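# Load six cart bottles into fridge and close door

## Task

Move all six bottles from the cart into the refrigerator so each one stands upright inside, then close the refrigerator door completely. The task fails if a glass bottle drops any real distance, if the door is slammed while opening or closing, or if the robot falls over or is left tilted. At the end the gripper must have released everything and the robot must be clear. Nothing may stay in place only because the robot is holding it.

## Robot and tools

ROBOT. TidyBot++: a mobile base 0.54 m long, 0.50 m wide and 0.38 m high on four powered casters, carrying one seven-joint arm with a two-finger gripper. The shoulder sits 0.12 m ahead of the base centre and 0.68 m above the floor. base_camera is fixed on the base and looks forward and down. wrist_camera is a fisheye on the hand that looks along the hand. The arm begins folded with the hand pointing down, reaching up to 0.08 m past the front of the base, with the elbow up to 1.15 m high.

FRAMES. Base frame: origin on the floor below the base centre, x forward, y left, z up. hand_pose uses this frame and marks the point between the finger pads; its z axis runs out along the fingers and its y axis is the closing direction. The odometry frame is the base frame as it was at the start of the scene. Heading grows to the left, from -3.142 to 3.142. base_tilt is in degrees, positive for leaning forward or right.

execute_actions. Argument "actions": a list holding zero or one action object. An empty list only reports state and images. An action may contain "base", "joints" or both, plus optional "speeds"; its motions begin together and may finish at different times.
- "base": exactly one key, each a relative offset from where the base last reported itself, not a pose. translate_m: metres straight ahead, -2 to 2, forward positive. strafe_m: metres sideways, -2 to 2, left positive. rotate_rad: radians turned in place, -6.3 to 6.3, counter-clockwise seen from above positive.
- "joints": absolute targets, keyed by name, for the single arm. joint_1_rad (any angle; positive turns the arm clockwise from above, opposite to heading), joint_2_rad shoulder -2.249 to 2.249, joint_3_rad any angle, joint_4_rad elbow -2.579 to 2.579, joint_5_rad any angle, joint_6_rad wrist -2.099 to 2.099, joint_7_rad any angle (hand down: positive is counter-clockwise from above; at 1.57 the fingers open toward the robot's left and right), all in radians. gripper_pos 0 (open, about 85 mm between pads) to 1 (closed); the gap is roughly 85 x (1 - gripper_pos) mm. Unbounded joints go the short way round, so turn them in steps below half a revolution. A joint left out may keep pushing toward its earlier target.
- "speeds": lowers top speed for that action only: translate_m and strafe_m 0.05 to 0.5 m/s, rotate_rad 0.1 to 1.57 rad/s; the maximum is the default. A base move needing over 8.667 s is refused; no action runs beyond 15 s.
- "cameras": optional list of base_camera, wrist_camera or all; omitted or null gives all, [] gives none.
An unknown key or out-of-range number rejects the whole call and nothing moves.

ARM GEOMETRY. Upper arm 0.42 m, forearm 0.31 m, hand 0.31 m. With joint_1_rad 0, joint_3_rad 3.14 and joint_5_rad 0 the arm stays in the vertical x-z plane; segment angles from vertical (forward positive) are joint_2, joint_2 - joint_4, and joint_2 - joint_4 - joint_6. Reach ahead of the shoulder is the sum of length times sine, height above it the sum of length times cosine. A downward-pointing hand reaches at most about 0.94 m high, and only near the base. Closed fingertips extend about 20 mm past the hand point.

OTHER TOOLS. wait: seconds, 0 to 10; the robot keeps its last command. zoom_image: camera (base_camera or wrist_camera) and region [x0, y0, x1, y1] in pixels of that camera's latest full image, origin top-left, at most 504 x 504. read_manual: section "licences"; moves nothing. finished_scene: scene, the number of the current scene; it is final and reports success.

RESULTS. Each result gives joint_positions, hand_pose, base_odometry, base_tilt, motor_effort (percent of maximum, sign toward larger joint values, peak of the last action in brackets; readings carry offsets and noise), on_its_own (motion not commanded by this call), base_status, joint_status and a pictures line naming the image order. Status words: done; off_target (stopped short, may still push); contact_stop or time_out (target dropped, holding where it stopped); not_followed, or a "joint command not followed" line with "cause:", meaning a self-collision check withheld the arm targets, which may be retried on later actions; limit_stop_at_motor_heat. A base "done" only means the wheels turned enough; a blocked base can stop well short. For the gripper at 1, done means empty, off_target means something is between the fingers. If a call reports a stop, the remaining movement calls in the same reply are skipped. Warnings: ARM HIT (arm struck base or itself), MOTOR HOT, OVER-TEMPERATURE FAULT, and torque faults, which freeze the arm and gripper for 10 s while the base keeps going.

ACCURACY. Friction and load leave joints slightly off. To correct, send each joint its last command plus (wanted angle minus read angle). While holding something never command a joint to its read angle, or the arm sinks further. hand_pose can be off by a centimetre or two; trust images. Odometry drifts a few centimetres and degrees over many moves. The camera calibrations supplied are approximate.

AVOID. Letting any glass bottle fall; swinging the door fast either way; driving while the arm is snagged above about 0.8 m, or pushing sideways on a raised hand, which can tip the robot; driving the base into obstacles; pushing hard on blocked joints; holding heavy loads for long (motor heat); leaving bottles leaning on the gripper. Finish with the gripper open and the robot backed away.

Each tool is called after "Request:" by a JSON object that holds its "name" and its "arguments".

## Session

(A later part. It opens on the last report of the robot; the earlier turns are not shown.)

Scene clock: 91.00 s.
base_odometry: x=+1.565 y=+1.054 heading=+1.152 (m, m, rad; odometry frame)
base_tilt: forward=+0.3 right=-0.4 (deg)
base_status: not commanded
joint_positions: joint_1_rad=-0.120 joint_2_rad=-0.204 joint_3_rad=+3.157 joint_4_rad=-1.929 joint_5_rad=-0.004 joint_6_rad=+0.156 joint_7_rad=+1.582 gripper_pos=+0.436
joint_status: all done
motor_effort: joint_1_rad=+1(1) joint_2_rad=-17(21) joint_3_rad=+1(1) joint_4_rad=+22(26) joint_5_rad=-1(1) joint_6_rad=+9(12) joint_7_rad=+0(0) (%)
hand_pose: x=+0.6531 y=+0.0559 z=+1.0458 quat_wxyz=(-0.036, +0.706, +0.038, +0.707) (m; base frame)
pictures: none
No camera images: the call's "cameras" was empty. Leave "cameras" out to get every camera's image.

Request:
{"name": "execute_actions", "arguments": {"actions": [{"joints":{"gripper_pos":0.05}}], "cameras": []}}

Request:
{"name": "execute_actions", "arguments": {"actions": [{"base":{"translate_m":-0.84}}], "cameras": ["wrist_camera"]}}

Request:
{"name": "execute_actions", "arguments": {"actions": [{"base":{"rotate_rad":3.5},"joints":{"joint_1_rad":0}}], "cameras": []}}

Request:
{"name": "execute_actions", "arguments": {"actions": [{"base":{"translate_m":0.13},"speeds":{"translate_m":0.12},"joints":{"joint_2_rad":0.005,"joint_4_rad":-2.26,"joint_6_rad":0.72,"gripper_pos":0.15}}]}}

Scene clock: 96.20 s.
base_odometry: x=+1.565 y=+1.054 heading=+1.152 (m, m, rad; odometry frame)
base_tilt: forward=+0.3 right=-0.4 (deg)
base_status: not commanded
joint_positions: joint_1_rad=-0.120 joint_2_rad=-0.204 joint_3_rad=+3.157 joint_4_rad=-1.929 joint_5_rad=-0.004 joint_6_rad=+0.158 joint_7_rad=+1.582 gripper_pos=+0.050
joint_status: all done
motor_effort: joint_1_rad=+1(1) joint_2_rad=-16(17) joint_3_rad=+1(2) joint_4_rad=+22(23) joint_5_rad=+0(0) joint_6_rad=+8(8) joint_7_rad=+0(0) (%)
hand_pose: x=+0.6530 y=+0.0559 z=+1.0464 quat_wxyz=(-0.036, +0.705, +0.038, +0.707) (m; base frame)
pictures: none
No camera images: the call's "cameras" was empty. Leave "cameras" out to get every camera's image.

Scene clock: 99.37 s.
base_odometry: x=+1.223 y=+0.287 heading=+1.151 (m, m, rad; odometry frame)
base_tilt: forward=+0.4 right=-0.4 (deg)
base_status: done
joint_positions: joint_1_rad=-0.120 joint_2_rad=-0.216 joint_3_rad=+3.157 joint_4_rad=-1.930 joint_5_rad=-0.004 joint_6_rad=+0.161 joint_7_rad=+1.582 gripper_pos=+0.050
joint_status: not commanded
motor_effort: joint_1_rad=+0(1) joint_2_rad=-15(20) joint_3_rad=+1(3) joint_4_rad=+23(23) joint_5_rad=-1(1) joint_6_rad=+8(8) joint_7_rad=+0(0) (%)
hand_pose: x=+0.6485 y=+0.0554 z=+1.0536 quat_wxyz=(-0.036, +0.700, +0.037, +0.713) (m; base frame)
pictures: wrist_camera
camera_calibration (this result's frames):
wrist_camera: T_world_to_cam=[[0.0618244, -0.997251, 0.040845, -0.0332023], [0.0303144, -0.0390283, -0.998778, 1.08961], [0.997627, 0.0629871, 0.0278181, -0.546538], [0, 0, 0, 1]] pos_world=[0.514263, 0.0438396, 1.10484]
Images, in order (width x height): wrist_camera 644x476.

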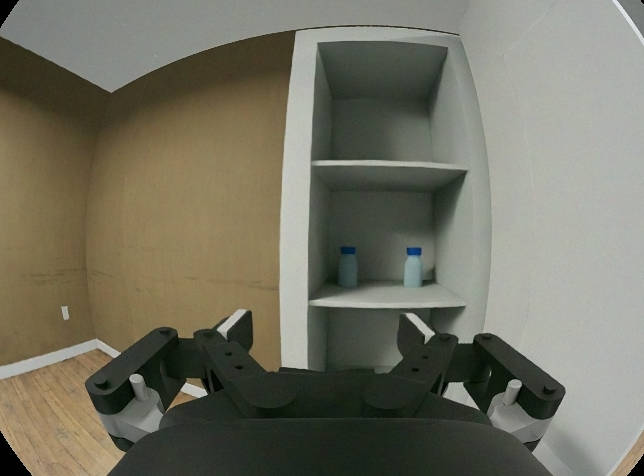

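Scene clock: 102.93 s.
base_odometry: x=+1.223 y=+0.287 heading=-1.632 (m, m, rad; odometry frame)
base_tilt: forward=+0.3 right=-0.4 (deg)
base_status: done
joint_positions: joint_1_rad=-0.009 joint_2_rad=-0.216 joint_3_rad=+3.156 joint_4_rad=-1.930 joint_5_rad=-0.004 joint_6_rad=+0.161 joint_7_rad=+1.582 gripper_pos=+0.050
joint_status: all done
motor_effort: joint_1_rad=+0(2) joint_2_rad=-16(18) joint_3_rad=+1(2) joint_4_rad=+22(22) joint_5_rad=-1(0) joint_6_rad=+8(9) joint_7_rad=+0(0) (%)
hand_pose: x=+0.6514 y=-0.0028 z=+1.0536 quat_wxyz=(+0.003, +0.701, -0.001, +0.713) (m; base frame)
pictures: none
No camera images: the call's "cameras" was empty. Leave "cameras" out to get every camera's image.

Scene clock: 104.63 s.
base_odometry: x=+1.215 y=+0.157 heading=-1.631 (m, m, rad; odometry frame)
base_tilt: forward=+0.4 right=-0.4 (deg)
base_status: done
joint_positions: joint_1_rad=-0.009 joint_2_rad=+0.001 joint_3_rad=+3.156 joint_4_rad=-2.252 joint_5_rad=-0.004 joint_6_rad=+0.695 joint_7_rad=+1.582 gripper_pos=+0.150
joint_status: all done
motor_effort: joint_1_rad=+0(0) joint_2_rad=-20(22) joint_3_rad=+1(1) joint_4_rad=+19(23) joint_5_rad=-1(1) joint_6_rad=+8(8) joint_7_rad=+0(0) (%)
hand_pose: x=+0.6748 y=-0.0026 z=+0.9087 quat_wxyz=(+0.006, +0.702, +0.000, +0.712) (m; base frame)
pictures: base_camera, wrist_camera
camera_calibration (this result's frames):
wrist_camera: T_world_to_cam=[[-0.0500209, -0.997719, 0.0453295, -0.0154033], [0.0209708, -0.0464256, -0.998702, 0.947991], [0.998528, -0.0490053, 0.0232452, -0.561813], [0, 0, 0, 1]] pos_world=[0.540335, 0.00111097, 0.960517]
Images, in order (width x height): base_camera 644x364, wrist_camera 644x476.

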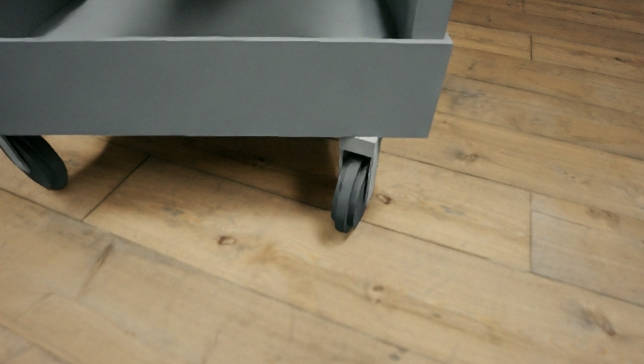

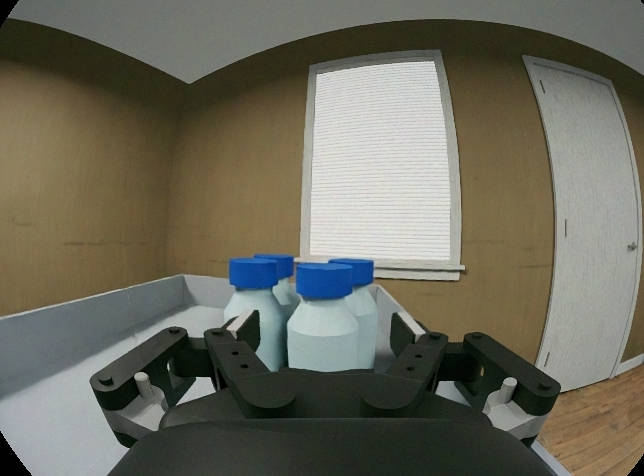

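Request:
{"name": "execute_actions", "arguments": {"actions": [{"base":{"translate_m":0.13},"speeds":{"translate_m":0.1}}], "cameras": ["wrist_camera"]}}

Request:
{"name": "execute_actions", "arguments": {"actions": [{"joints":{"gripper_pos":1}}], "cameras": ["wrist_camera"]}}

Scene clock: 108.77 s.
base_odometry: x=+1.207 y=+0.027 heading=-1.631 (m, m, rad; odometry frame)
base_tilt: forward=+0.4 right=-0.4 (deg)
base_status: done
joint_positions: joint_1_rad=-0.009 joint_2_rad=+0.002 joint_3_rad=+3.156 joint_4_rad=-2.252 joint_5_rad=-0.004 joint_6_rad=+0.695 joint_7_rad=+1.582 gripper_pos=+0.150
joint_status: not commanded
motor_effort: joint_1_rad=+0(1) joint_2_rad=-20(23) joint_3_rad=+1(0) joint_4_rad=+20(19) joint_5_rad=+0(0) joint_6_rad=+8(8) joint_7_rad=+0(0) (%)
hand_pose: x=+0.6751 y=-0.0026 z=+0.9079 quat_wxyz=(+0.006, +0.703, +0.000, +0.711) (m; base frame)
pictures: wrist_camera
camera_calibration (this result's frames):
wrist_camera: T_world_to_cam=[[-0.049964, -0.997718, 0.0454072, -0.0154607], [0.0196898, -0.0464391, -0.998727, 0.948081], [0.998557, -0.0490063, 0.0219651, -0.560913], [0, 0, 0, 1]] pos_world=[0.540664, 0.00111438, 0.959897]
Images, in order (width x height): wrist_camera 644x476.

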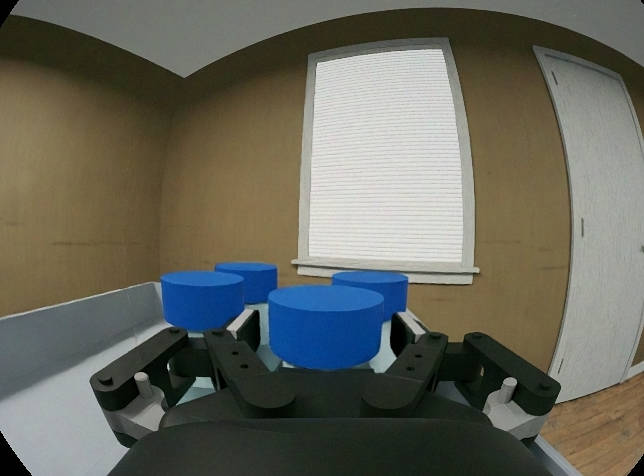

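Scene clock: 109.80 s.
base_odometry: x=+1.207 y=+0.027 heading=-1.631 (m, m, rad; odometry frame)
base_tilt: forward=+0.4 right=-0.4 (deg)
base_status: not commanded
joint_positions: joint_1_rad=-0.009 joint_2_rad=+0.002 joint_3_rad=+3.156 joint_4_rad=-2.252 joint_5_rad=-0.004 joint_6_rad=+0.695 joint_7_rad=+1.582 gripper_pos=+0.430
joint_status: gripper_pos off_target (ended at +0.430, target +1.000)
motor_effort: joint_1_rad=+0(0) joint_2_rad=-19(20) joint_3_rad=+2(1) joint_4_rad=+20(19) joint_5_rad=-1(1) joint_6_rad=+8(8) joint_7_rad=+0(0) (%)
hand_pose: x=+0.6751 y=-0.0026 z=+0.9079 quat_wxyz=(+0.006, +0.703, +0.000, +0.711) (m; base frame)
pictures: wrist_camera
camera_calibration (this result's frames):
wrist_camera: T_world_to_cam=[[-0.0499742, -0.997718, 0.0453966, -0.0154473], [0.0198011, -0.0464342, -0.998725, 0.948039], [0.998554, -0.0490116, 0.0220764, -0.561013], [0, 0, 0, 1]] pos_world=[0.540658, 0.00111322, 0.959917]
Images, in order (width x height): wrist_camera 644x476.

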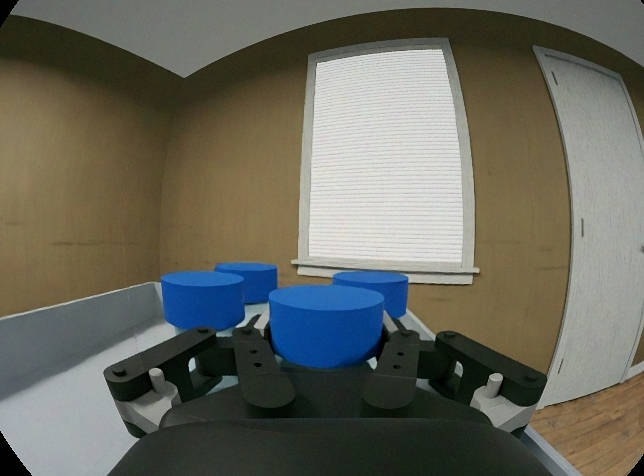

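Middle-back: y=-0.065.

Request:
{"name": "execute_actions", "arguments": {"actions": [{"joints":{"joint_2_rad":-0.22,"joint_4_rad":-1.70,"joint_6_rad":-0.04}}], "cameras": []}}

Request:
{"name": "execute_actions", "arguments": {"actions": [{"base":{"translate_m":-0.26}}], "cameras": []}}

Request:
{"name": "execute_actions", "arguments": {"actions": [{"base":{"rotate_rad":-3.5},"speeds":{"rotate_rad":1.3},"joints":{"joint_1_rad":0.11}}]}}

Request:
{"name": "execute_actions", "arguments": {"actions": [{"base":{"translate_m":0.82},"speeds":{"translate_m":0.4}}], "cameras": ["wrist_camera"]}}

Request:
{"name": "execute_actions", "arguments": {"actions": [{"joints":{"joint_4_rad":-1.85,"joint_6_rad":0.12}}], "cameras": ["wrist_camera"]}}

Scene clock: 114.63 s.
base_odometry: x=+1.207 y=+0.027 heading=-1.631 (m, m, rad; odometry frame)
base_tilt: forward=+0.4 right=-0.4 (deg)
base_status: not commanded
joint_positions: joint_1_rad=-0.009 joint_2_rad=-0.195 joint_3_rad=+3.156 joint_4_rad=-1.730 joint_5_rad=-0.004 joint_6_rad=-0.035 joint_7_rad=+1.582 gripper_pos=+0.430
joint_status: all done
motor_effort: joint_1_rad=+1(1) joint_2_rad=-20(28) joint_3_rad=+1(2) joint_4_rad=+26(29) joint_5_rad=-1(1) joint_6_rad=+11(13) joint_7_rad=+0(1) (%)
hand_pose: x=+0.6631 y=-0.0027 z=+1.1060 quat_wxyz=(+0.003, +0.707, -0.001, +0.707) (m; base frame)
pictures: none
No camera images: the call's "cameras" was empty. Leave "cameras" out to get every camera's image.

Scene clock: 116.50 s.
base_odometry: x=+1.223 y=+0.286 heading=-1.630 (m, m, rad; odometry frame)
base_tilt: forward=+0.4 right=-0.4 (deg)
base_status: done
joint_positions: joint_1_rad=-0.009 joint_2_rad=-0.204 joint_3_rad=+3.156 joint_4_rad=-1.730 joint_5_rad=-0.004 joint_6_rad=-0.038 joint_7_rad=+1.582 gripper_pos=+0.430
joint_status: not commanded
motor_effort: joint_1_rad=+0(1) joint_2_rad=-20(25) joint_3_rad=+1(1) joint_4_rad=+27(28) joint_5_rad=+0(1) joint_6_rad=+11(12) joint_7_rad=+1(0) (%)
hand_pose: x=+0.6593 y=-0.0026 z=+1.1100 quat_wxyz=(+0.003, +0.705, -0.001, +0.709) (m; base frame)
pictures: none
No camera images: the call's "cameras" was empty. Leave "cameras" out to get every camera's image.

Scene clock: 120.37 s.
base_odometry: x=+1.223 y=+0.287 heading=+1.153 (m, m, rad; odometry frame)
base_tilt: forward=+0.4 right=-0.4 (deg)
base_status: done
joint_positions: joint_1_rad=+0.100 joint_2_rad=-0.204 joint_3_rad=+3.157 joint_4_rad=-1.730 joint_5_rad=-0.004 joint_6_rad=-0.038 joint_7_rad=+1.582 gripper_pos=+0.430
joint_status: all done
motor_effort: joint_1_rad=+0(3) joint_2_rad=-20(22) joint_3_rad=+1(5) joint_4_rad=+26(26) joint_5_rad=+0(0) joint_6_rad=+11(11) joint_7_rad=+0(1) (%)
hand_pose: x=+0.6559 y=-0.0617 z=+1.1099 quat_wxyz=(+0.042, +0.704, -0.039, +0.708) (m; base frame)
pictures: base_camera, wrist_camera
camera_calibration (this result's frames):
wrist_camera: T_world_to_cam=[[-0.154981, -0.987044, 0.04153, -0.0106741], [0.00973433, -0.0435616, -0.999003, 1.1545], [0.987869, -0.154423, 0.0163595, -0.54237], [0, 0, 0, 1]] pos_world=[0.522898, -0.0439983, 1.16266]
Images, in order (width x height): base_camera 644x364, wrist_camera 644x476.

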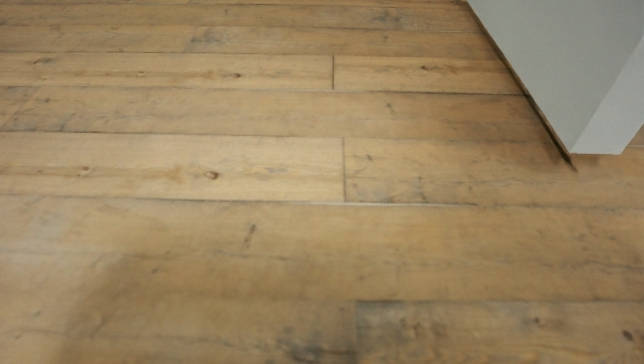

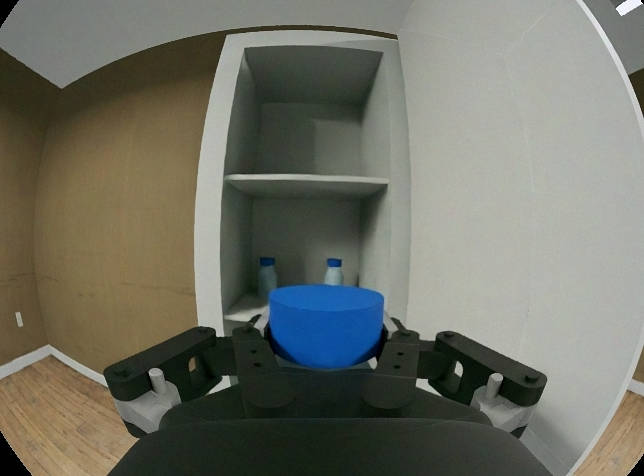

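Scene clock: 123.60 s.
base_odometry: x=+1.556 y=+1.036 heading=+1.153 (m, m, rad; odometry frame)
base_tilt: forward=+0.4 right=-0.4 (deg)
base_status: done
joint_positions: joint_1_rad=+0.100 joint_2_rad=-0.200 joint_3_rad=+3.157 joint_4_rad=-1.730 joint_5_rad=-0.004 joint_6_rad=-0.038 joint_7_rad=+1.582 gripper_pos=+0.430
joint_status: not commanded
motor_effort: joint_1_rad=+0(0) joint_2_rad=-21(23) joint_3_rad=+1(1) joint_4_rad=+26(28) joint_5_rad=-1(1) joint_6_rad=+11(12) joint_7_rad=+0(0) (%)
hand_pose: x=+0.6575 y=-0.0618 z=+1.1077 quat_wxyz=(+0.042, +0.705, -0.039, +0.707) (m; base frame)
pictures: wrist_camera
camera_calibration (this result's frames):
wrist_camera: T_world_to_cam=[[-0.154796, -0.987063, 0.0417656, -0.0108761], [0.00540141, -0.0431201, -0.999055, 1.15523], [0.987932, -0.154424, 0.0120064, -0.539155], [0, 0, 0, 1]] pos_world=[0.524725, -0.0441805, 1.16106]
Images, in order (width x height): wrist_camera 644x476.

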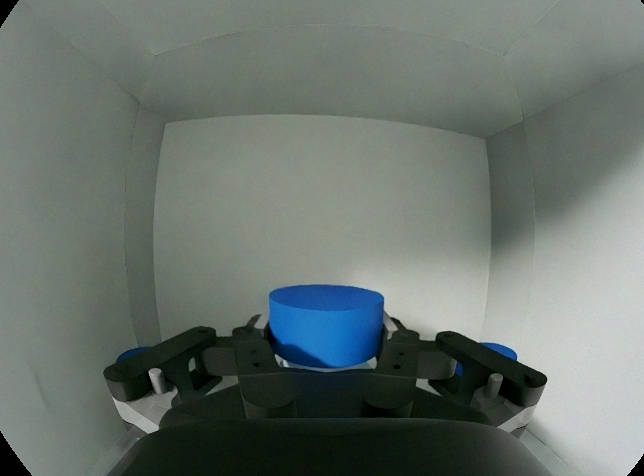

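Scene clock: 124.67 s.
base_odometry: x=+1.556 y=+1.036 heading=+1.153 (m, m, rad; odometry frame)
base_tilt: forward=+0.4 right=-0.4 (deg)
base_status: not commanded
joint_positions: joint_1_rad=+0.100 joint_2_rad=-0.200 joint_3_rad=+3.157 joint_4_rad=-1.867 joint_5_rad=-0.004 joint_6_rad=+0.072 joint_7_rad=+1.582 gripper_pos=+0.430
joint_status: all done
motor_effort: joint_1_rad=+1(0) joint_2_rad=-20(21) joint_3_rad=+1(1) joint_4_rad=+28(28) joint_5_rad=-1(0) joint_6_rad=+11(12) joint_7_rad=+0(0) (%)
hand_pose: x=+0.6562 y=-0.0617 z=+1.0564 quat_wxyz=(+0.041, +0.715, -0.040, +0.697) (m; base frame)
pictures: wrist_camera
camera_calibration (this result's frames):
wrist_camera: T_world_to_cam=[[-0.154073, -0.987129, 0.0428608, -0.0104165], [-0.0210487, -0.0400898, -0.998974, 1.12146], [0.987835, -0.154818, -0.0146011, -0.509106], [0, 0, 0, 1]] pos_world=[0.524913, -0.0441418, 1.11332]
Images, in order (width x height): wrist_camera 644x476.

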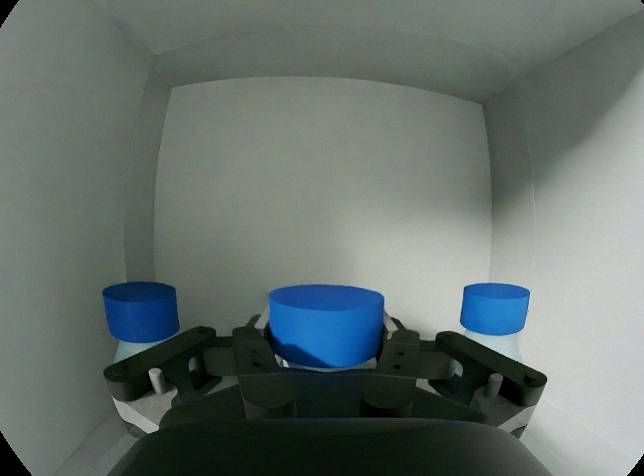

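Request:
{"name": "execute_actions", "arguments": {"actions": [{"joints":{"joint_4_rad":-1.94,"joint_6_rad":0.185}}], "cameras": []}}

Request:
{"name": "execute_actions", "arguments": {"actions": [{"joints":{"gripper_pos":0.12}}], "cameras": []}}

Request:
{"name": "execute_actions", "arguments": {"actions": [{"base":{"translate_m":-0.82}}], "cameras": ["wrist_camera"]}}

Request:
{"name": "execute_actions", "arguments": {"actions": [{"base":{"rotate_rad":3.585},"joints":{"joint_1_rad":-0.02}}], "cameras": []}}

Request:
{"name": "execute_actions", "arguments": {"actions": [{"base":{"translate_m":0.17},"speeds":{"translate_m":0.15},"joints":{"joint_2_rad":0.005,"joint_4_rad":-2.26,"joint_6_rad":0.72}}]}}

Scene clock: 127.60 s.
base_odometry: x=+1.556 y=+1.036 heading=+1.153 (m, m, rad; odometry frame)
base_tilt: forward=+0.4 right=-0.4 (deg)
base_status: not commanded
joint_positions: joint_1_rad=+0.100 joint_2_rad=-0.206 joint_3_rad=+3.157 joint_4_rad=-1.930 joint_5_rad=-0.004 joint_6_rad=+0.156 joint_7_rad=+1.582 gripper_pos=+0.430
joint_status: all done
motor_effort: joint_1_rad=+1(0) joint_2_rad=-16(20) joint_3_rad=+1(1) joint_4_rad=+23(28) joint_5_rad=-1(0) joint_6_rad=+9(12) joint_7_rad=+0(0) (%)
hand_pose: x=+0.6517 y=-0.0613 z=+1.0461 quat_wxyz=(+0.042, +0.705, -0.040, +0.706) (m; base frame)
pictures: none
No camera images: the call's "cameras" was empty. Leave "cameras" out to get every camera's image.

Scene clock: 128.63 s.
base_odometry: x=+1.556 y=+1.036 heading=+1.153 (m, m, rad; odometry frame)
base_tilt: forward=+0.3 right=-0.4 (deg)
base_status: not commanded
joint_positions: joint_1_rad=+0.100 joint_2_rad=-0.206 joint_3_rad=+3.157 joint_4_rad=-1.930 joint_5_rad=-0.004 joint_6_rad=+0.158 joint_7_rad=+1.582 gripper_pos=+0.120
joint_status: all done
motor_effort: joint_1_rad=+0(0) joint_2_rad=-16(17) joint_3_rad=+1(1) joint_4_rad=+23(23) joint_5_rad=-1(1) joint_6_rad=+8(9) joint_7_rad=+0(0) (%)
hand_pose: x=+0.6517 y=-0.0613 z=+1.0468 quat_wxyz=(+0.042, +0.705, -0.039, +0.707) (m; base frame)
pictures: none
No camera images: the call's "cameras" was empty. Leave "cameras" out to get every camera's image.

Scene clock: 131.77 s.
base_odometry: x=+1.222 y=+0.287 heading=+1.152 (m, m, rad; odometry frame)
base_tilt: forward=+0.4 right=-0.4 (deg)
base_status: done
joint_positions: joint_1_rad=+0.100 joint_2_rad=-0.217 joint_3_rad=+3.157 joint_4_rad=-1.931 joint_5_rad=-0.004 joint_6_rad=+0.161 joint_7_rad=+1.582 gripper_pos=+0.120
joint_status: not commanded
motor_effort: joint_1_rad=+1(1) joint_2_rad=-15(20) joint_3_rad=+1(2) joint_4_rad=+22(22) joint_5_rad=-1(1) joint_6_rad=+8(9) joint_7_rad=+0(0) (%)
hand_pose: x=+0.6477 y=-0.0609 z=+1.0535 quat_wxyz=(+0.042, +0.700, -0.039, +0.712) (m; base frame)
pictures: wrist_camera
camera_calibration (this result's frames):
wrist_camera: T_world_to_cam=[[-0.156296, -0.986863, 0.0409066, -0.00729168], [0.0210356, -0.044732, -0.998778, 1.09064], [0.987486, -0.155244, 0.0277506, -0.545032], [0, 0, 0, 1]] pos_world=[0.51413, -0.0430225, 1.10473]
Images, in order (width x height): wrist_camera 644x476.

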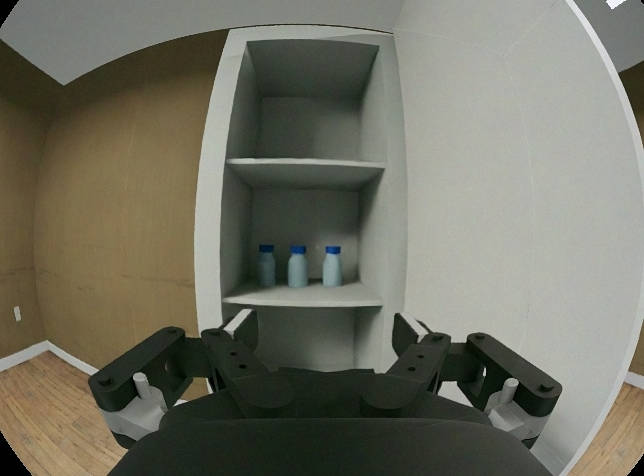

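Scene clock: 135.33 s.
base_odometry: x=+1.222 y=+0.287 heading=-1.546 (m, m, rad; odometry frame)
base_tilt: forward=+0.3 right=-0.4 (deg)
base_status: done
joint_positions: joint_1_rad=-0.006 joint_2_rad=-0.217 joint_3_rad=+3.156 joint_4_rad=-1.931 joint_5_rad=-0.004 joint_6_rad=+0.161 joint_7_rad=+1.582 gripper_pos=+0.120
joint_status: all done
motor_effort: joint_1_rad=+0(1) joint_2_rad=-15(18) joint_3_rad=+1(2) joint_4_rad=+23(22) joint_5_rad=+0(0) joint_6_rad=+8(8) joint_7_rad=+0(0) (%)
hand_pose: x=+0.6512 y=-0.0041 z=+1.0535 quat_wxyz=(+0.004, +0.701, -0.002, +0.713) (m; base frame)
pictures: none
No camera images: the call's "cameras" was empty. Leave "cameras" out to get every camera's image.

Scene clock: 137.13 s.
base_odometry: x=+1.227 y=+0.117 heading=-1.546 (m, m, rad; odometry frame)
base_tilt: forward=+0.4 right=-0.4 (deg)
base_status: done
joint_positions: joint_1_rad=-0.006 joint_2_rad=+0.001 joint_3_rad=+3.156 joint_4_rad=-2.252 joint_5_rad=-0.004 joint_6_rad=+0.695 joint_7_rad=+1.582 gripper_pos=+0.120
joint_status: all done
motor_effort: joint_1_rad=+0(1) joint_2_rad=-20(23) joint_3_rad=+1(2) joint_4_rad=+19(24) joint_5_rad=-1(0) joint_6_rad=+8(9) joint_7_rad=+0(0) (%)
hand_pose: x=+0.6749 y=-0.0040 z=+0.9083 quat_wxyz=(+0.006, +0.703, -0.001, +0.712) (m; base frame)
pictures: base_camera, wrist_camera
camera_calibration (this result's frames):
wrist_camera: T_world_to_cam=[[-0.0524616, -0.997592, 0.0453592, -0.0151309], [0.0202535, -0.0464753, -0.998714, 0.948029], [0.998418, -0.0514755, 0.0226429, -0.561321], [0, 0, 0, 1]] pos_world=[0.540438, 0.0000711515, 0.960206]
Images, in order (width x height): base_camera 644x364, wrist_camera 644x476.

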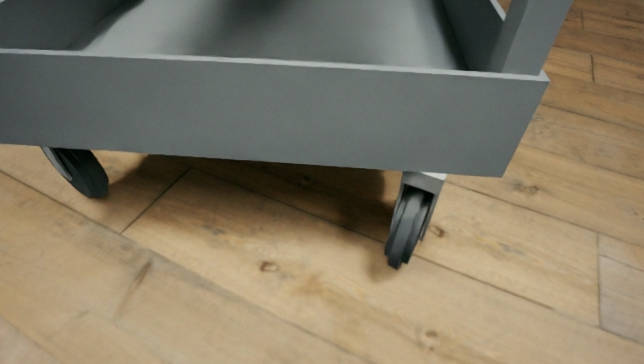

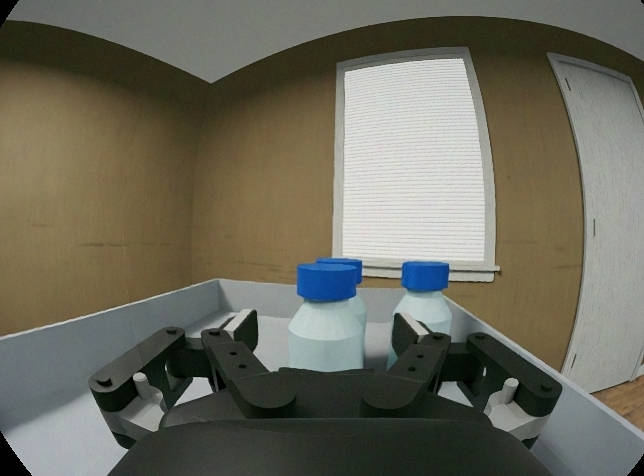

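Request:
{"name": "execute_actions", "arguments": {"actions": [{"base":{"translate_m":0.118},"speeds":{"translate_m":0.1}}]}}

Request:
{"name": "execute_actions", "arguments": {"actions": [{"joints":{"gripper_pos":1}}], "cameras": ["wrist_camera"]}}

Scene clock: 140.40 s.
base_odometry: x=+1.230 y=-0.001 heading=-1.545 (m, m, rad; odometry frame)
base_tilt: forward=+0.3 right=-0.4 (deg)
base_status: done
joint_positions: joint_1_rad=-0.006 joint_2_rad=+0.002 joint_3_rad=+3.156 joint_4_rad=-2.252 joint_5_rad=-0.004 joint_6_rad=+0.695 joint_7_rad=+1.582 gripper_pos=+0.120
joint_status: not commanded
motor_effort: joint_1_rad=+0(1) joint_2_rad=-20(22) joint_3_rad=+1(1) joint_4_rad=+19(19) joint_5_rad=+0(1) joint_6_rad=+8(8) joint_7_rad=+1(0) (%)
hand_pose: x=+0.6750 y=-0.0040 z=+0.9077 quat_wxyz=(+0.006, +0.703, -0.001, +0.711) (m; base frame)
pictures: base_camera, wrist_camera
camera_calibration (this result's frames):
wrist_camera: T_world_to_cam=[[-0.0524128, -0.997592, 0.0454227, -0.0151809], [0.019169, -0.0464819, -0.998735, 0.948135], [0.998442, -0.0514758, 0.0215591, -0.560528], [0, 0, 0, 1]] pos_world=[0.540684, 0.0000732384, 0.95971]
Images, in order (width x height): base_camera 644x364, wrist_camera 644x476.

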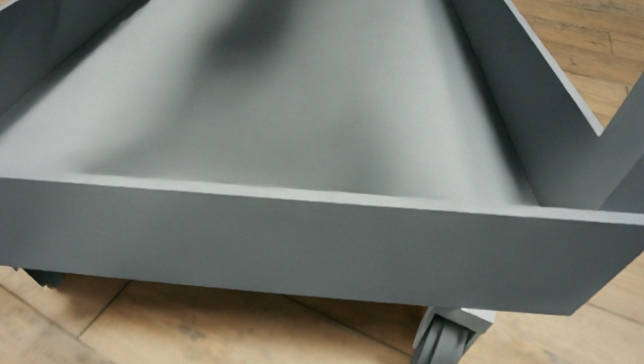

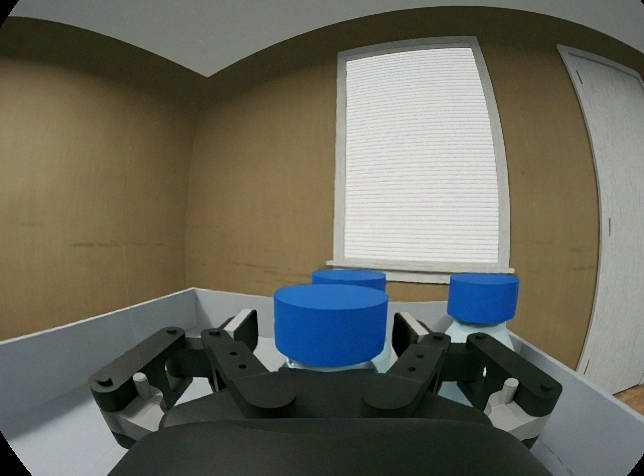

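Scene clock: 141.43 s.
base_odometry: x=+1.230 y=-0.001 heading=-1.545 (m, m, rad; odometry frame)
base_tilt: forward=+0.3 right=-0.4 (deg)
base_status: not commanded
joint_positions: joint_1_rad=-0.006 joint_2_rad=+0.002 joint_3_rad=+3.156 joint_4_rad=-2.252 joint_5_rad=-0.005 joint_6_rad=+0.696 joint_7_rad=+1.582 gripper_pos=+0.431
joint_status: gripper_pos off_target (ended at +0.431, target +1.000)
motor_effort: joint_1_rad=+0(0) joint_2_rad=-19(20) joint_3_rad=+0(0) joint_4_rad=+19(19) joint_5_rad=+0(0) joint_6_rad=+8(8) joint_7_rad=+1(0) (%)
hand_pose: x=+0.6750 y=-0.0041 z=+0.9077 quat_wxyz=(+0.006, +0.703, -0.001, +0.711) (m; base frame)
pictures: wrist_camera
camera_calibration (this result's frames):
wrist_camera: T_world_to_cam=[[-0.052778, -0.997593, 0.0449807, -0.0146485], [0.0194751, -0.0460632, -0.998749, 0.948037], [0.998416, -0.051836, 0.0218593, -0.56079], [0, 0, 0, 1]] pos_world=[0.540666, -0.0000127397, 0.959768]
Images, in order (width x height): wrist_camera 644x476.

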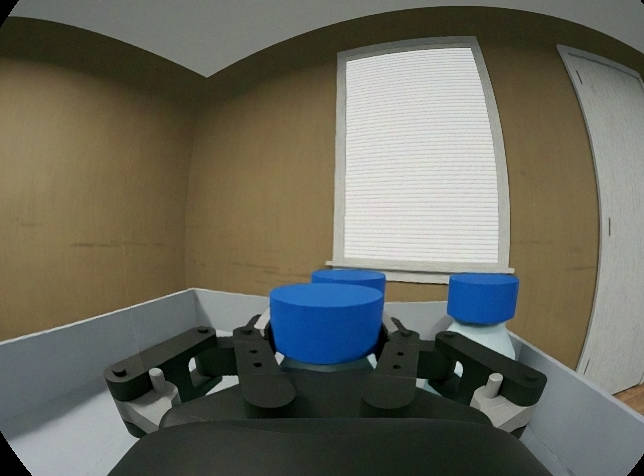

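Front-right: j1 0.35, drive 0.73.

Request:
{"name": "execute_actions", "arguments": {"actions": [{"joints":{"joint_2_rad":-0.22,"joint_4_rad":-1.70,"joint_6_rad":-0.04}}], "cameras": []}}

Request:
{"name": "execute_actions", "arguments": {"actions": [{"base":{"translate_m":-0.288}}], "cameras": []}}

Request:
{"name": "execute_actions", "arguments": {"actions": [{"base":{"rotate_rad":-3.585},"speeds":{"rotate_rad":1.3}}], "cameras": ["base_camera"]}}

Request:
{"name": "execute_actions", "arguments": {"actions": [{"base":{"translate_m":0.73},"speeds":{"translate_m":0.4},"joints":{"joint_1_rad":0.35}}], "cameras": ["base_camera"]}}

Request:
{"name": "execute_actions", "arguments": {"actions": [{"joints":{"joint_4_rad":-1.85,"joint_6_rad":0.12}}], "cameras": ["wrist_camera"]}}

Request:
{"name": "execute_actions", "arguments": {"actions": [{"joints":{"joint_4_rad":-1.94,"joint_6_rad":0.185}}], "cameras": []}}

Scene clock: 147.63 s.
base_odometry: x=+1.230 y=-0.001 heading=-1.545 (m, m, rad; odometry frame)
base_tilt: forward=+0.4 right=-0.4 (deg)
base_status: not commanded
joint_positions: joint_1_rad=-0.006 joint_2_rad=-0.195 joint_3_rad=+3.156 joint_4_rad=-1.730 joint_5_rad=-0.005 joint_6_rad=-0.035 joint_7_rad=+1.582 gripper_pos=+0.431
joint_status: all done
motor_effort: joint_1_rad=+0(0) joint_2_rad=-20(26) joint_3_rad=+1(0) joint_4_rad=+27(27) joint_5_rad=+0(0) joint_6_rad=+11(13) joint_7_rad=+0(0) (%)
hand_pose: x=+0.6630 y=-0.0040 z=+1.1062 quat_wxyz=(+0.004, +0.707, -0.002, +0.707) (m; base frame)
pictures: none
No camera images: the call's "cameras" was empty. Leave "cameras" out to get every camera's image.

Scene clock: 149.60 s.
base_odometry: x=+1.222 y=+0.287 heading=-1.544 (m, m, rad; odometry frame)
base_tilt: forward=+0.4 right=-0.4 (deg)
base_status: done
joint_positions: joint_1_rad=-0.007 joint_2_rad=-0.205 joint_3_rad=+3.156 joint_4_rad=-1.730 joint_5_rad=-0.005 joint_6_rad=-0.038 joint_7_rad=+1.582 gripper_pos=+0.431
joint_status: not commanded
motor_effort: joint_1_rad=+0(1) joint_2_rad=-20(25) joint_3_rad=+1(1) joint_4_rad=+26(28) joint_5_rad=-1(0) joint_6_rad=+11(12) joint_7_rad=+0(0) (%)
hand_pose: x=+0.6590 y=-0.0039 z=+1.1107 quat_wxyz=(+0.004, +0.704, -0.002, +0.710) (m; base frame)
pictures: none
No camera images: the call's "cameras" was empty. Leave "cameras" out to get every camera's image.

Scene clock: 153.50 s.
base_odometry: x=+1.222 y=+0.287 heading=+1.154 (m, m, rad; odometry frame)
base_tilt: forward=+0.3 right=-0.4 (deg)
base_status: done
joint_positions: joint_1_rad=-0.010 joint_2_rad=-0.204 joint_3_rad=+3.158 joint_4_rad=-1.730 joint_5_rad=-0.005 joint_6_rad=-0.038 joint_7_rad=+1.582 gripper_pos=+0.431
joint_status: not commanded
motor_effort: joint_1_rad=+0(3) joint_2_rad=-20(22) joint_3_rad=+1(4) joint_4_rad=+27(27) joint_5_rad=+0(1) joint_6_rad=+11(11) joint_7_rad=+0(0) (%)
hand_pose: x=+0.6592 y=-0.0034 z=+1.1105 quat_wxyz=(+0.003, +0.704, -0.001, +0.710) (m; base frame)
pictures: base_camera
Images, in order (width x height): base_camera 644x364.

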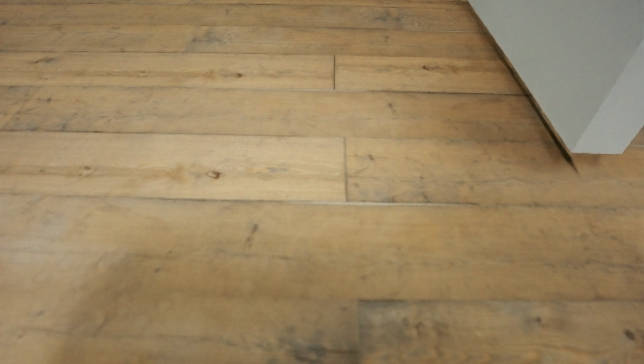

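Scene clock: 156.50 s.
base_odometry: x=+1.518 y=+0.954 heading=+1.153 (m, m, rad; odometry frame)
base_tilt: forward=+0.3 right=-0.4 (deg)
base_status: done
joint_positions: joint_1_rad=+0.332 joint_2_rad=-0.201 joint_3_rad=+3.158 joint_4_rad=-1.729 joint_5_rad=-0.005 joint_6_rad=-0.038 joint_7_rad=+1.582 gripper_pos=+0.431
joint_status: all done
motor_effort: joint_1_rad=+1(1) joint_2_rad=-20(23) joint_3_rad=+1(3) joint_4_rad=+27(27) joint_5_rad=+0(0) joint_6_rad=+11(11) joint_7_rad=+0(1) (%)
hand_pose: x=+0.6281 y=-0.1849 z=+1.1085 quat_wxyz=(+0.124, +0.695, -0.121, +0.698) (m; base frame)
pictures: base_camera
Images, in order (width x height): base_camera 644x364.

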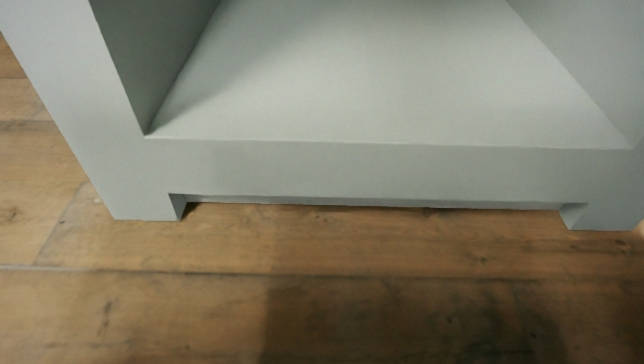

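Scene clock: 157.57 s.
base_odometry: x=+1.518 y=+0.954 heading=+1.153 (m, m, rad; odometry frame)
base_tilt: forward=+0.4 right=-0.4 (deg)
base_status: not commanded
joint_positions: joint_1_rad=+0.332 joint_2_rad=-0.201 joint_3_rad=+3.158 joint_4_rad=-1.867 joint_5_rad=-0.005 joint_6_rad=+0.072 joint_7_rad=+1.582 gripper_pos=+0.431
joint_status: all done
motor_effort: joint_1_rad=+0(0) joint_2_rad=-20(21) joint_3_rad=+1(1) joint_4_rad=+26(27) joint_5_rad=+0(1) joint_6_rad=+11(12) joint_7_rad=+0(0) (%)
hand_pose: x=+0.6270 y=-0.1845 z=+1.0571 quat_wxyz=(+0.122, +0.705, -0.123, +0.688) (m; base frame)
pictures: wrist_camera
camera_calibration (this result's frames):
wrist_camera: T_world_to_cam=[[-0.378708, -0.924563, 0.0420077, 0.0171241], [-0.0284245, -0.0337481, -0.999026, 1.12238], [0.92508, -0.379533, -0.0134995, -0.502493], [0, 0, 0, 1]] pos_world=[0.503234, -0.137002, 1.11379]
Images, in order (width x height): wrist_camera 644x476.

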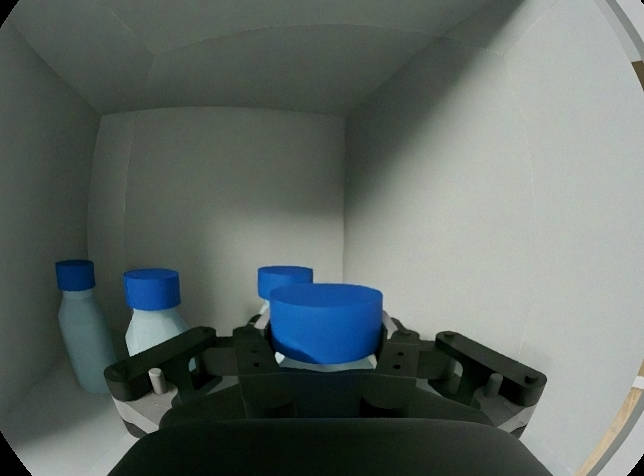

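Scene clock: 158.43 s.
base_odometry: x=+1.518 y=+0.954 heading=+1.153 (m, m, rad; odometry frame)
base_tilt: forward=+0.4 right=-0.3 (deg)
base_status: not commanded
joint_positions: joint_1_rad=+0.332 joint_2_rad=-0.206 joint_3_rad=+3.158 joint_4_rad=-1.931 joint_5_rad=-0.005 joint_6_rad=+0.155 joint_7_rad=+1.582 gripper_pos=+0.431
joint_status: all done
motor_effort: joint_1_rad=+0(0) joint_2_rad=-17(20) joint_3_rad=+1(0) joint_4_rad=+23(28) joint_5_rad=+0(1) joint_6_rad=+9(12) joint_7_rad=+0(0) (%)
hand_pose: x=+0.6229 y=-0.1831 z=+1.0458 quat_wxyz=(+0.124, +0.696, -0.122, +0.697) (m; base frame)
pictures: none
No camera images: the call's "cameras" was empty. Leave "cameras" out to get every camera's image.

Request:
{"name": "execute_actions", "arguments": {"actions": [{"joints":{"gripper_pos":0.05}}], "cameras": []}}

Request:
{"name": "execute_actions", "arguments": {"actions": [{"base":{"translate_m":-0.05},"speeds":{"translate_m":0.05},"joints":{"joint_1_rad":0.3}}], "cameras": []}}

Request:
{"name": "execute_actions", "arguments": {"actions": [{"base":{"translate_m":-0.68},"joints":{"joint_1_rad":-0.02}}], "cameras": ["wrist_camera"]}}

Request:
{"name": "execute_actions", "arguments": {"actions": [{"base":{"rotate_rad":3.466}}], "cameras": []}}

Request:
{"name": "execute_actions", "arguments": {"actions": [{"base":{"translate_m":0.12},"speeds":{"translate_m":0.12},"joints":{"joint_2_rad":0.2,"joint_4_rad":-2.015,"joint_6_rad":0.665,"gripper_pos":0.13}}], "cameras": ["wrist_camera"]}}

Scene clock: 163.73 s.
base_odometry: x=+1.518 y=+0.954 heading=+1.153 (m, m, rad; odometry frame)
base_tilt: forward=+0.3 right=-0.4 (deg)
base_status: not commanded
joint_positions: joint_1_rad=+0.332 joint_2_rad=-0.206 joint_3_rad=+3.158 joint_4_rad=-1.931 joint_5_rad=-0.005 joint_6_rad=+0.158 joint_7_rad=+1.582 gripper_pos=+0.050
joint_status: all done
motor_effort: joint_1_rad=+0(0) joint_2_rad=-16(17) joint_3_rad=+1(0) joint_4_rad=+23(23) joint_5_rad=-1(1) joint_6_rad=+8(9) joint_7_rad=+0(1) (%)
hand_pose: x=+0.6229 y=-0.1831 z=+1.0466 quat_wxyz=(+0.124, +0.695, -0.122, +0.697) (m; base frame)
pictures: none
No camera images: the call's "cameras" was empty. Leave "cameras" out to get every camera's image.

Scene clock: 165.20 s.
base_odometry: x=+1.498 y=+0.908 heading=+1.154 (m, m, rad; odometry frame)
base_tilt: forward=+0.4 right=-0.4 (deg)
base_status: done
joint_positions: joint_1_rad=+0.311 joint_2_rad=-0.210 joint_3_rad=+3.158 joint_4_rad=-1.931 joint_5_rad=-0.005 joint_6_rad=+0.159 joint_7_rad=+1.582 gripper_pos=+0.050
joint_status: all done
motor_effort: joint_1_rad=+1(0) joint_2_rad=-16(20) joint_3_rad=+1(1) joint_4_rad=+22(23) joint_5_rad=+0(1) joint_6_rad=+8(8) joint_7_rad=+0(0) (%)
hand_pose: x=+0.6250 y=-0.1720 z=+1.0494 quat_wxyz=(+0.117, +0.695, -0.114, +0.701) (m; base frame)
pictures: none
No camera images: the call's "cameras" was empty. Leave "cameras" out to get every camera's image.

Scene clock: 168.03 s.
base_odometry: x=+1.222 y=+0.287 heading=+1.153 (m, m, rad; odometry frame)
base_tilt: forward=+0.4 right=-0.4 (deg)
base_status: done
joint_positions: joint_1_rad=-0.002 joint_2_rad=-0.216 joint_3_rad=+3.156 joint_4_rad=-1.931 joint_5_rad=-0.005 joint_6_rad=+0.161 joint_7_rad=+1.582 gripper_pos=+0.050
joint_status: all done
motor_effort: joint_1_rad=+1(2) joint_2_rad=-15(20) joint_3_rad=+1(2) joint_4_rad=+22(23) joint_5_rad=-1(1) joint_6_rad=+8(8) joint_7_rad=+0(0) (%)
hand_pose: x=+0.6513 y=-0.0067 z=+1.0530 quat_wxyz=(+0.006, +0.701, -0.004, +0.713) (m; base frame)
pictures: wrist_camera
camera_calibration (this result's frames):
wrist_camera: T_world_to_cam=[[-0.0550841, -0.997657, 0.0405861, -0.018904], [0.0246087, -0.0419919, -0.998815, 1.09022], [0.998178, -0.0540201, 0.0268641, -0.545551], [0, 0, 0, 1]] pos_world=[0.516687, -0.0025501, 1.10435]
Images, in order (width x height): wrist_camera 644x476.

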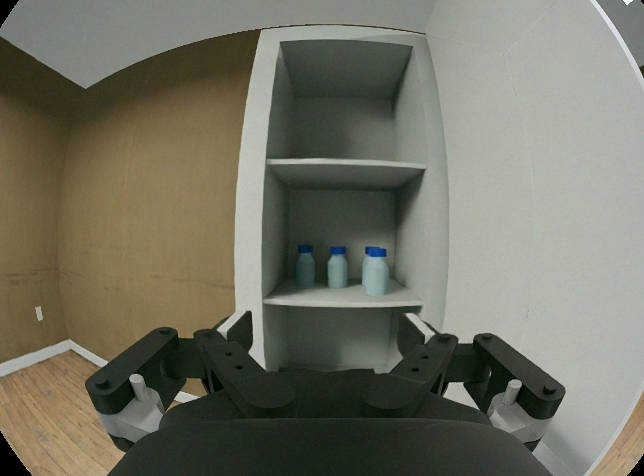

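Scene clock: 171.53 s.
base_odometry: x=+1.222 y=+0.287 heading=-1.664 (m, m, rad; odometry frame)
base_tilt: forward=+0.4 right=-0.4 (deg)
base_status: done
joint_positions: joint_1_rad=-0.007 joint_2_rad=-0.216 joint_3_rad=+3.155 joint_4_rad=-1.931 joint_5_rad=-0.005 joint_6_rad=+0.161 joint_7_rad=+1.582 gripper_pos=+0.050
joint_status: not commanded
motor_effort: joint_1_rad=+0(2) joint_2_rad=-15(18) joint_3_rad=+1(1) joint_4_rad=+22(22) joint_5_rad=-1(0) joint_6_rad=+8(8) joint_7_rad=+1(0) (%)
hand_pose: x=+0.6513 y=-0.0033 z=+1.0530 quat_wxyz=(+0.004, +0.701, -0.001, +0.713) (m; base frame)
pictures: none
No camera images: the call's "cameras" was empty. Leave "cameras" out to get every camera's image.

Scene clock: 173.30 s.
base_odometry: x=+1.211 y=+0.167 heading=-1.663 (m, m, rad; odometry frame)
base_tilt: forward=+0.4 right=-0.4 (deg)
base_status: done
joint_positions: joint_1_rad=-0.007 joint_2_rad=+0.204 joint_3_rad=+3.155 joint_4_rad=-2.000 joint_5_rad=-0.005 joint_6_rad=+0.638 joint_7_rad=+1.582 gripper_pos=+0.130
joint_status: all done
motor_effort: joint_1_rad=+0(0) joint_2_rad=-29(33) joint_3_rad=+1(2) joint_4_rad=+20(24) joint_5_rad=+0(0) joint_6_rad=+8(8) joint_7_rad=+0(0) (%)
hand_pose: x=+0.7691 y=-0.0030 z=+0.9089 quat_wxyz=(+0.007, +0.706, +0.000, +0.709) (m; base frame)
pictures: wrist_camera
camera_calibration (this result's frames):
wrist_camera: T_world_to_cam=[[-0.050444, -0.99758, 0.0478522, -0.0130659], [0.0119465, -0.0485124, -0.998751, 0.953232], [0.998655, -0.0498094, 0.0143648, -0.648029], [0, 0, 0, 1]] pos_world=[0.63511, 0.000931386, 0.961975]
Images, in order (width x height): wrist_camera 644x476.

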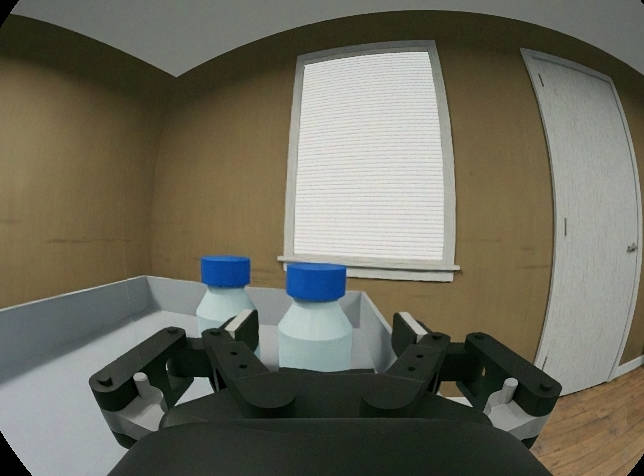

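Request:
{"name": "execute_actions", "arguments": {"actions": [{"base":{"translate_m":0.113},"speeds":{"translate_m":0.1},"joints":{"joint_1_rad":-0.03}}], "cameras": ["wrist_camera"]}}

Request:
{"name": "execute_actions", "arguments": {"actions": [{"joints":{"gripper_pos":1}}], "cameras": ["wrist_camera"]}}

Scene clock: 177.17 s.
base_odometry: x=+1.201 y=+0.054 heading=-1.663 (m, m, rad; odometry frame)
base_tilt: forward=+0.4 right=-0.4 (deg)
base_status: done
joint_positions: joint_1_rad=-0.013 joint_2_rad=+0.203 joint_3_rad=+3.155 joint_4_rad=-2.002 joint_5_rad=-0.005 joint_6_rad=+0.639 joint_7_rad=+1.582 gripper_pos=+0.130
joint_status: all done
motor_effort: joint_1_rad=+0(1) joint_2_rad=-28(32) joint_3_rad=+1(0) joint_4_rad=+19(20) joint_5_rad=+0(1) joint_6_rad=+8(9) joint_7_rad=+0(1) (%)
hand_pose: x=+0.7685 y=+0.0008 z=+0.9093 quat_wxyz=(+0.005, +0.705, +0.002, +0.709) (m; base frame)
pictures: wrist_camera
camera_calibration (this result's frames):
wrist_camera: T_world_to_cam=[[-0.0445434, -0.997863, 0.0477991, -0.0137428], [0.0130524, -0.0484238, -0.998742, 0.952903], [0.998922, -0.0438634, 0.0151814, -0.648152], [0, 0, 0, 1]] pos_world=[0.634404, 0.00399961, 0.962201]
Images, in order (width x height): wrist_camera 644x476.

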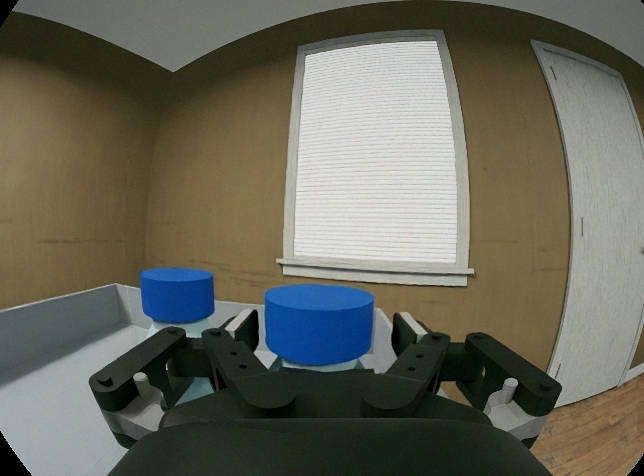

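Scene clock: 178.20 s.
base_odometry: x=+1.201 y=+0.054 heading=-1.663 (m, m, rad; odometry frame)
base_tilt: forward=+0.4 right=-0.4 (deg)
base_status: not commanded
joint_positions: joint_1_rad=-0.014 joint_2_rad=+0.203 joint_3_rad=+3.155 joint_4_rad=-2.002 joint_5_rad=-0.005 joint_6_rad=+0.640 joint_7_rad=+1.582 gripper_pos=+0.434
joint_status: gripper_pos off_target (ended at +0.434, target +1.000)
motor_effort: joint_1_rad=-1(1) joint_2_rad=-28(29) joint_3_rad=+0(2) joint_4_rad=+18(19) joint_5_rad=-1(2) joint_6_rad=+7(9) joint_7_rad=+0(1) (%)
hand_pose: x=+0.7684 y=+0.0013 z=+0.9094 quat_wxyz=(+0.004, +0.705, +0.002, +0.709) (m; base frame)
pictures: wrist_camera
camera_calibration (this result's frames):
wrist_camera: T_world_to_cam=[[-0.0438612, -0.997895, 0.0477717, -0.0137883], [0.0136774, -0.0484131, -0.998734, 0.952608], [0.998944, -0.0431523, 0.0157721, -0.648677], [0, 0, 0, 1]] pos_world=[0.634358, 0.0043675, 0.962292]
Images, in order (width x height): wrist_camera 644x476.

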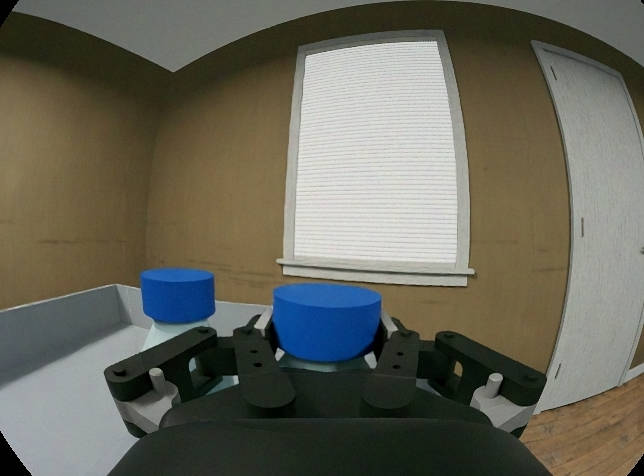

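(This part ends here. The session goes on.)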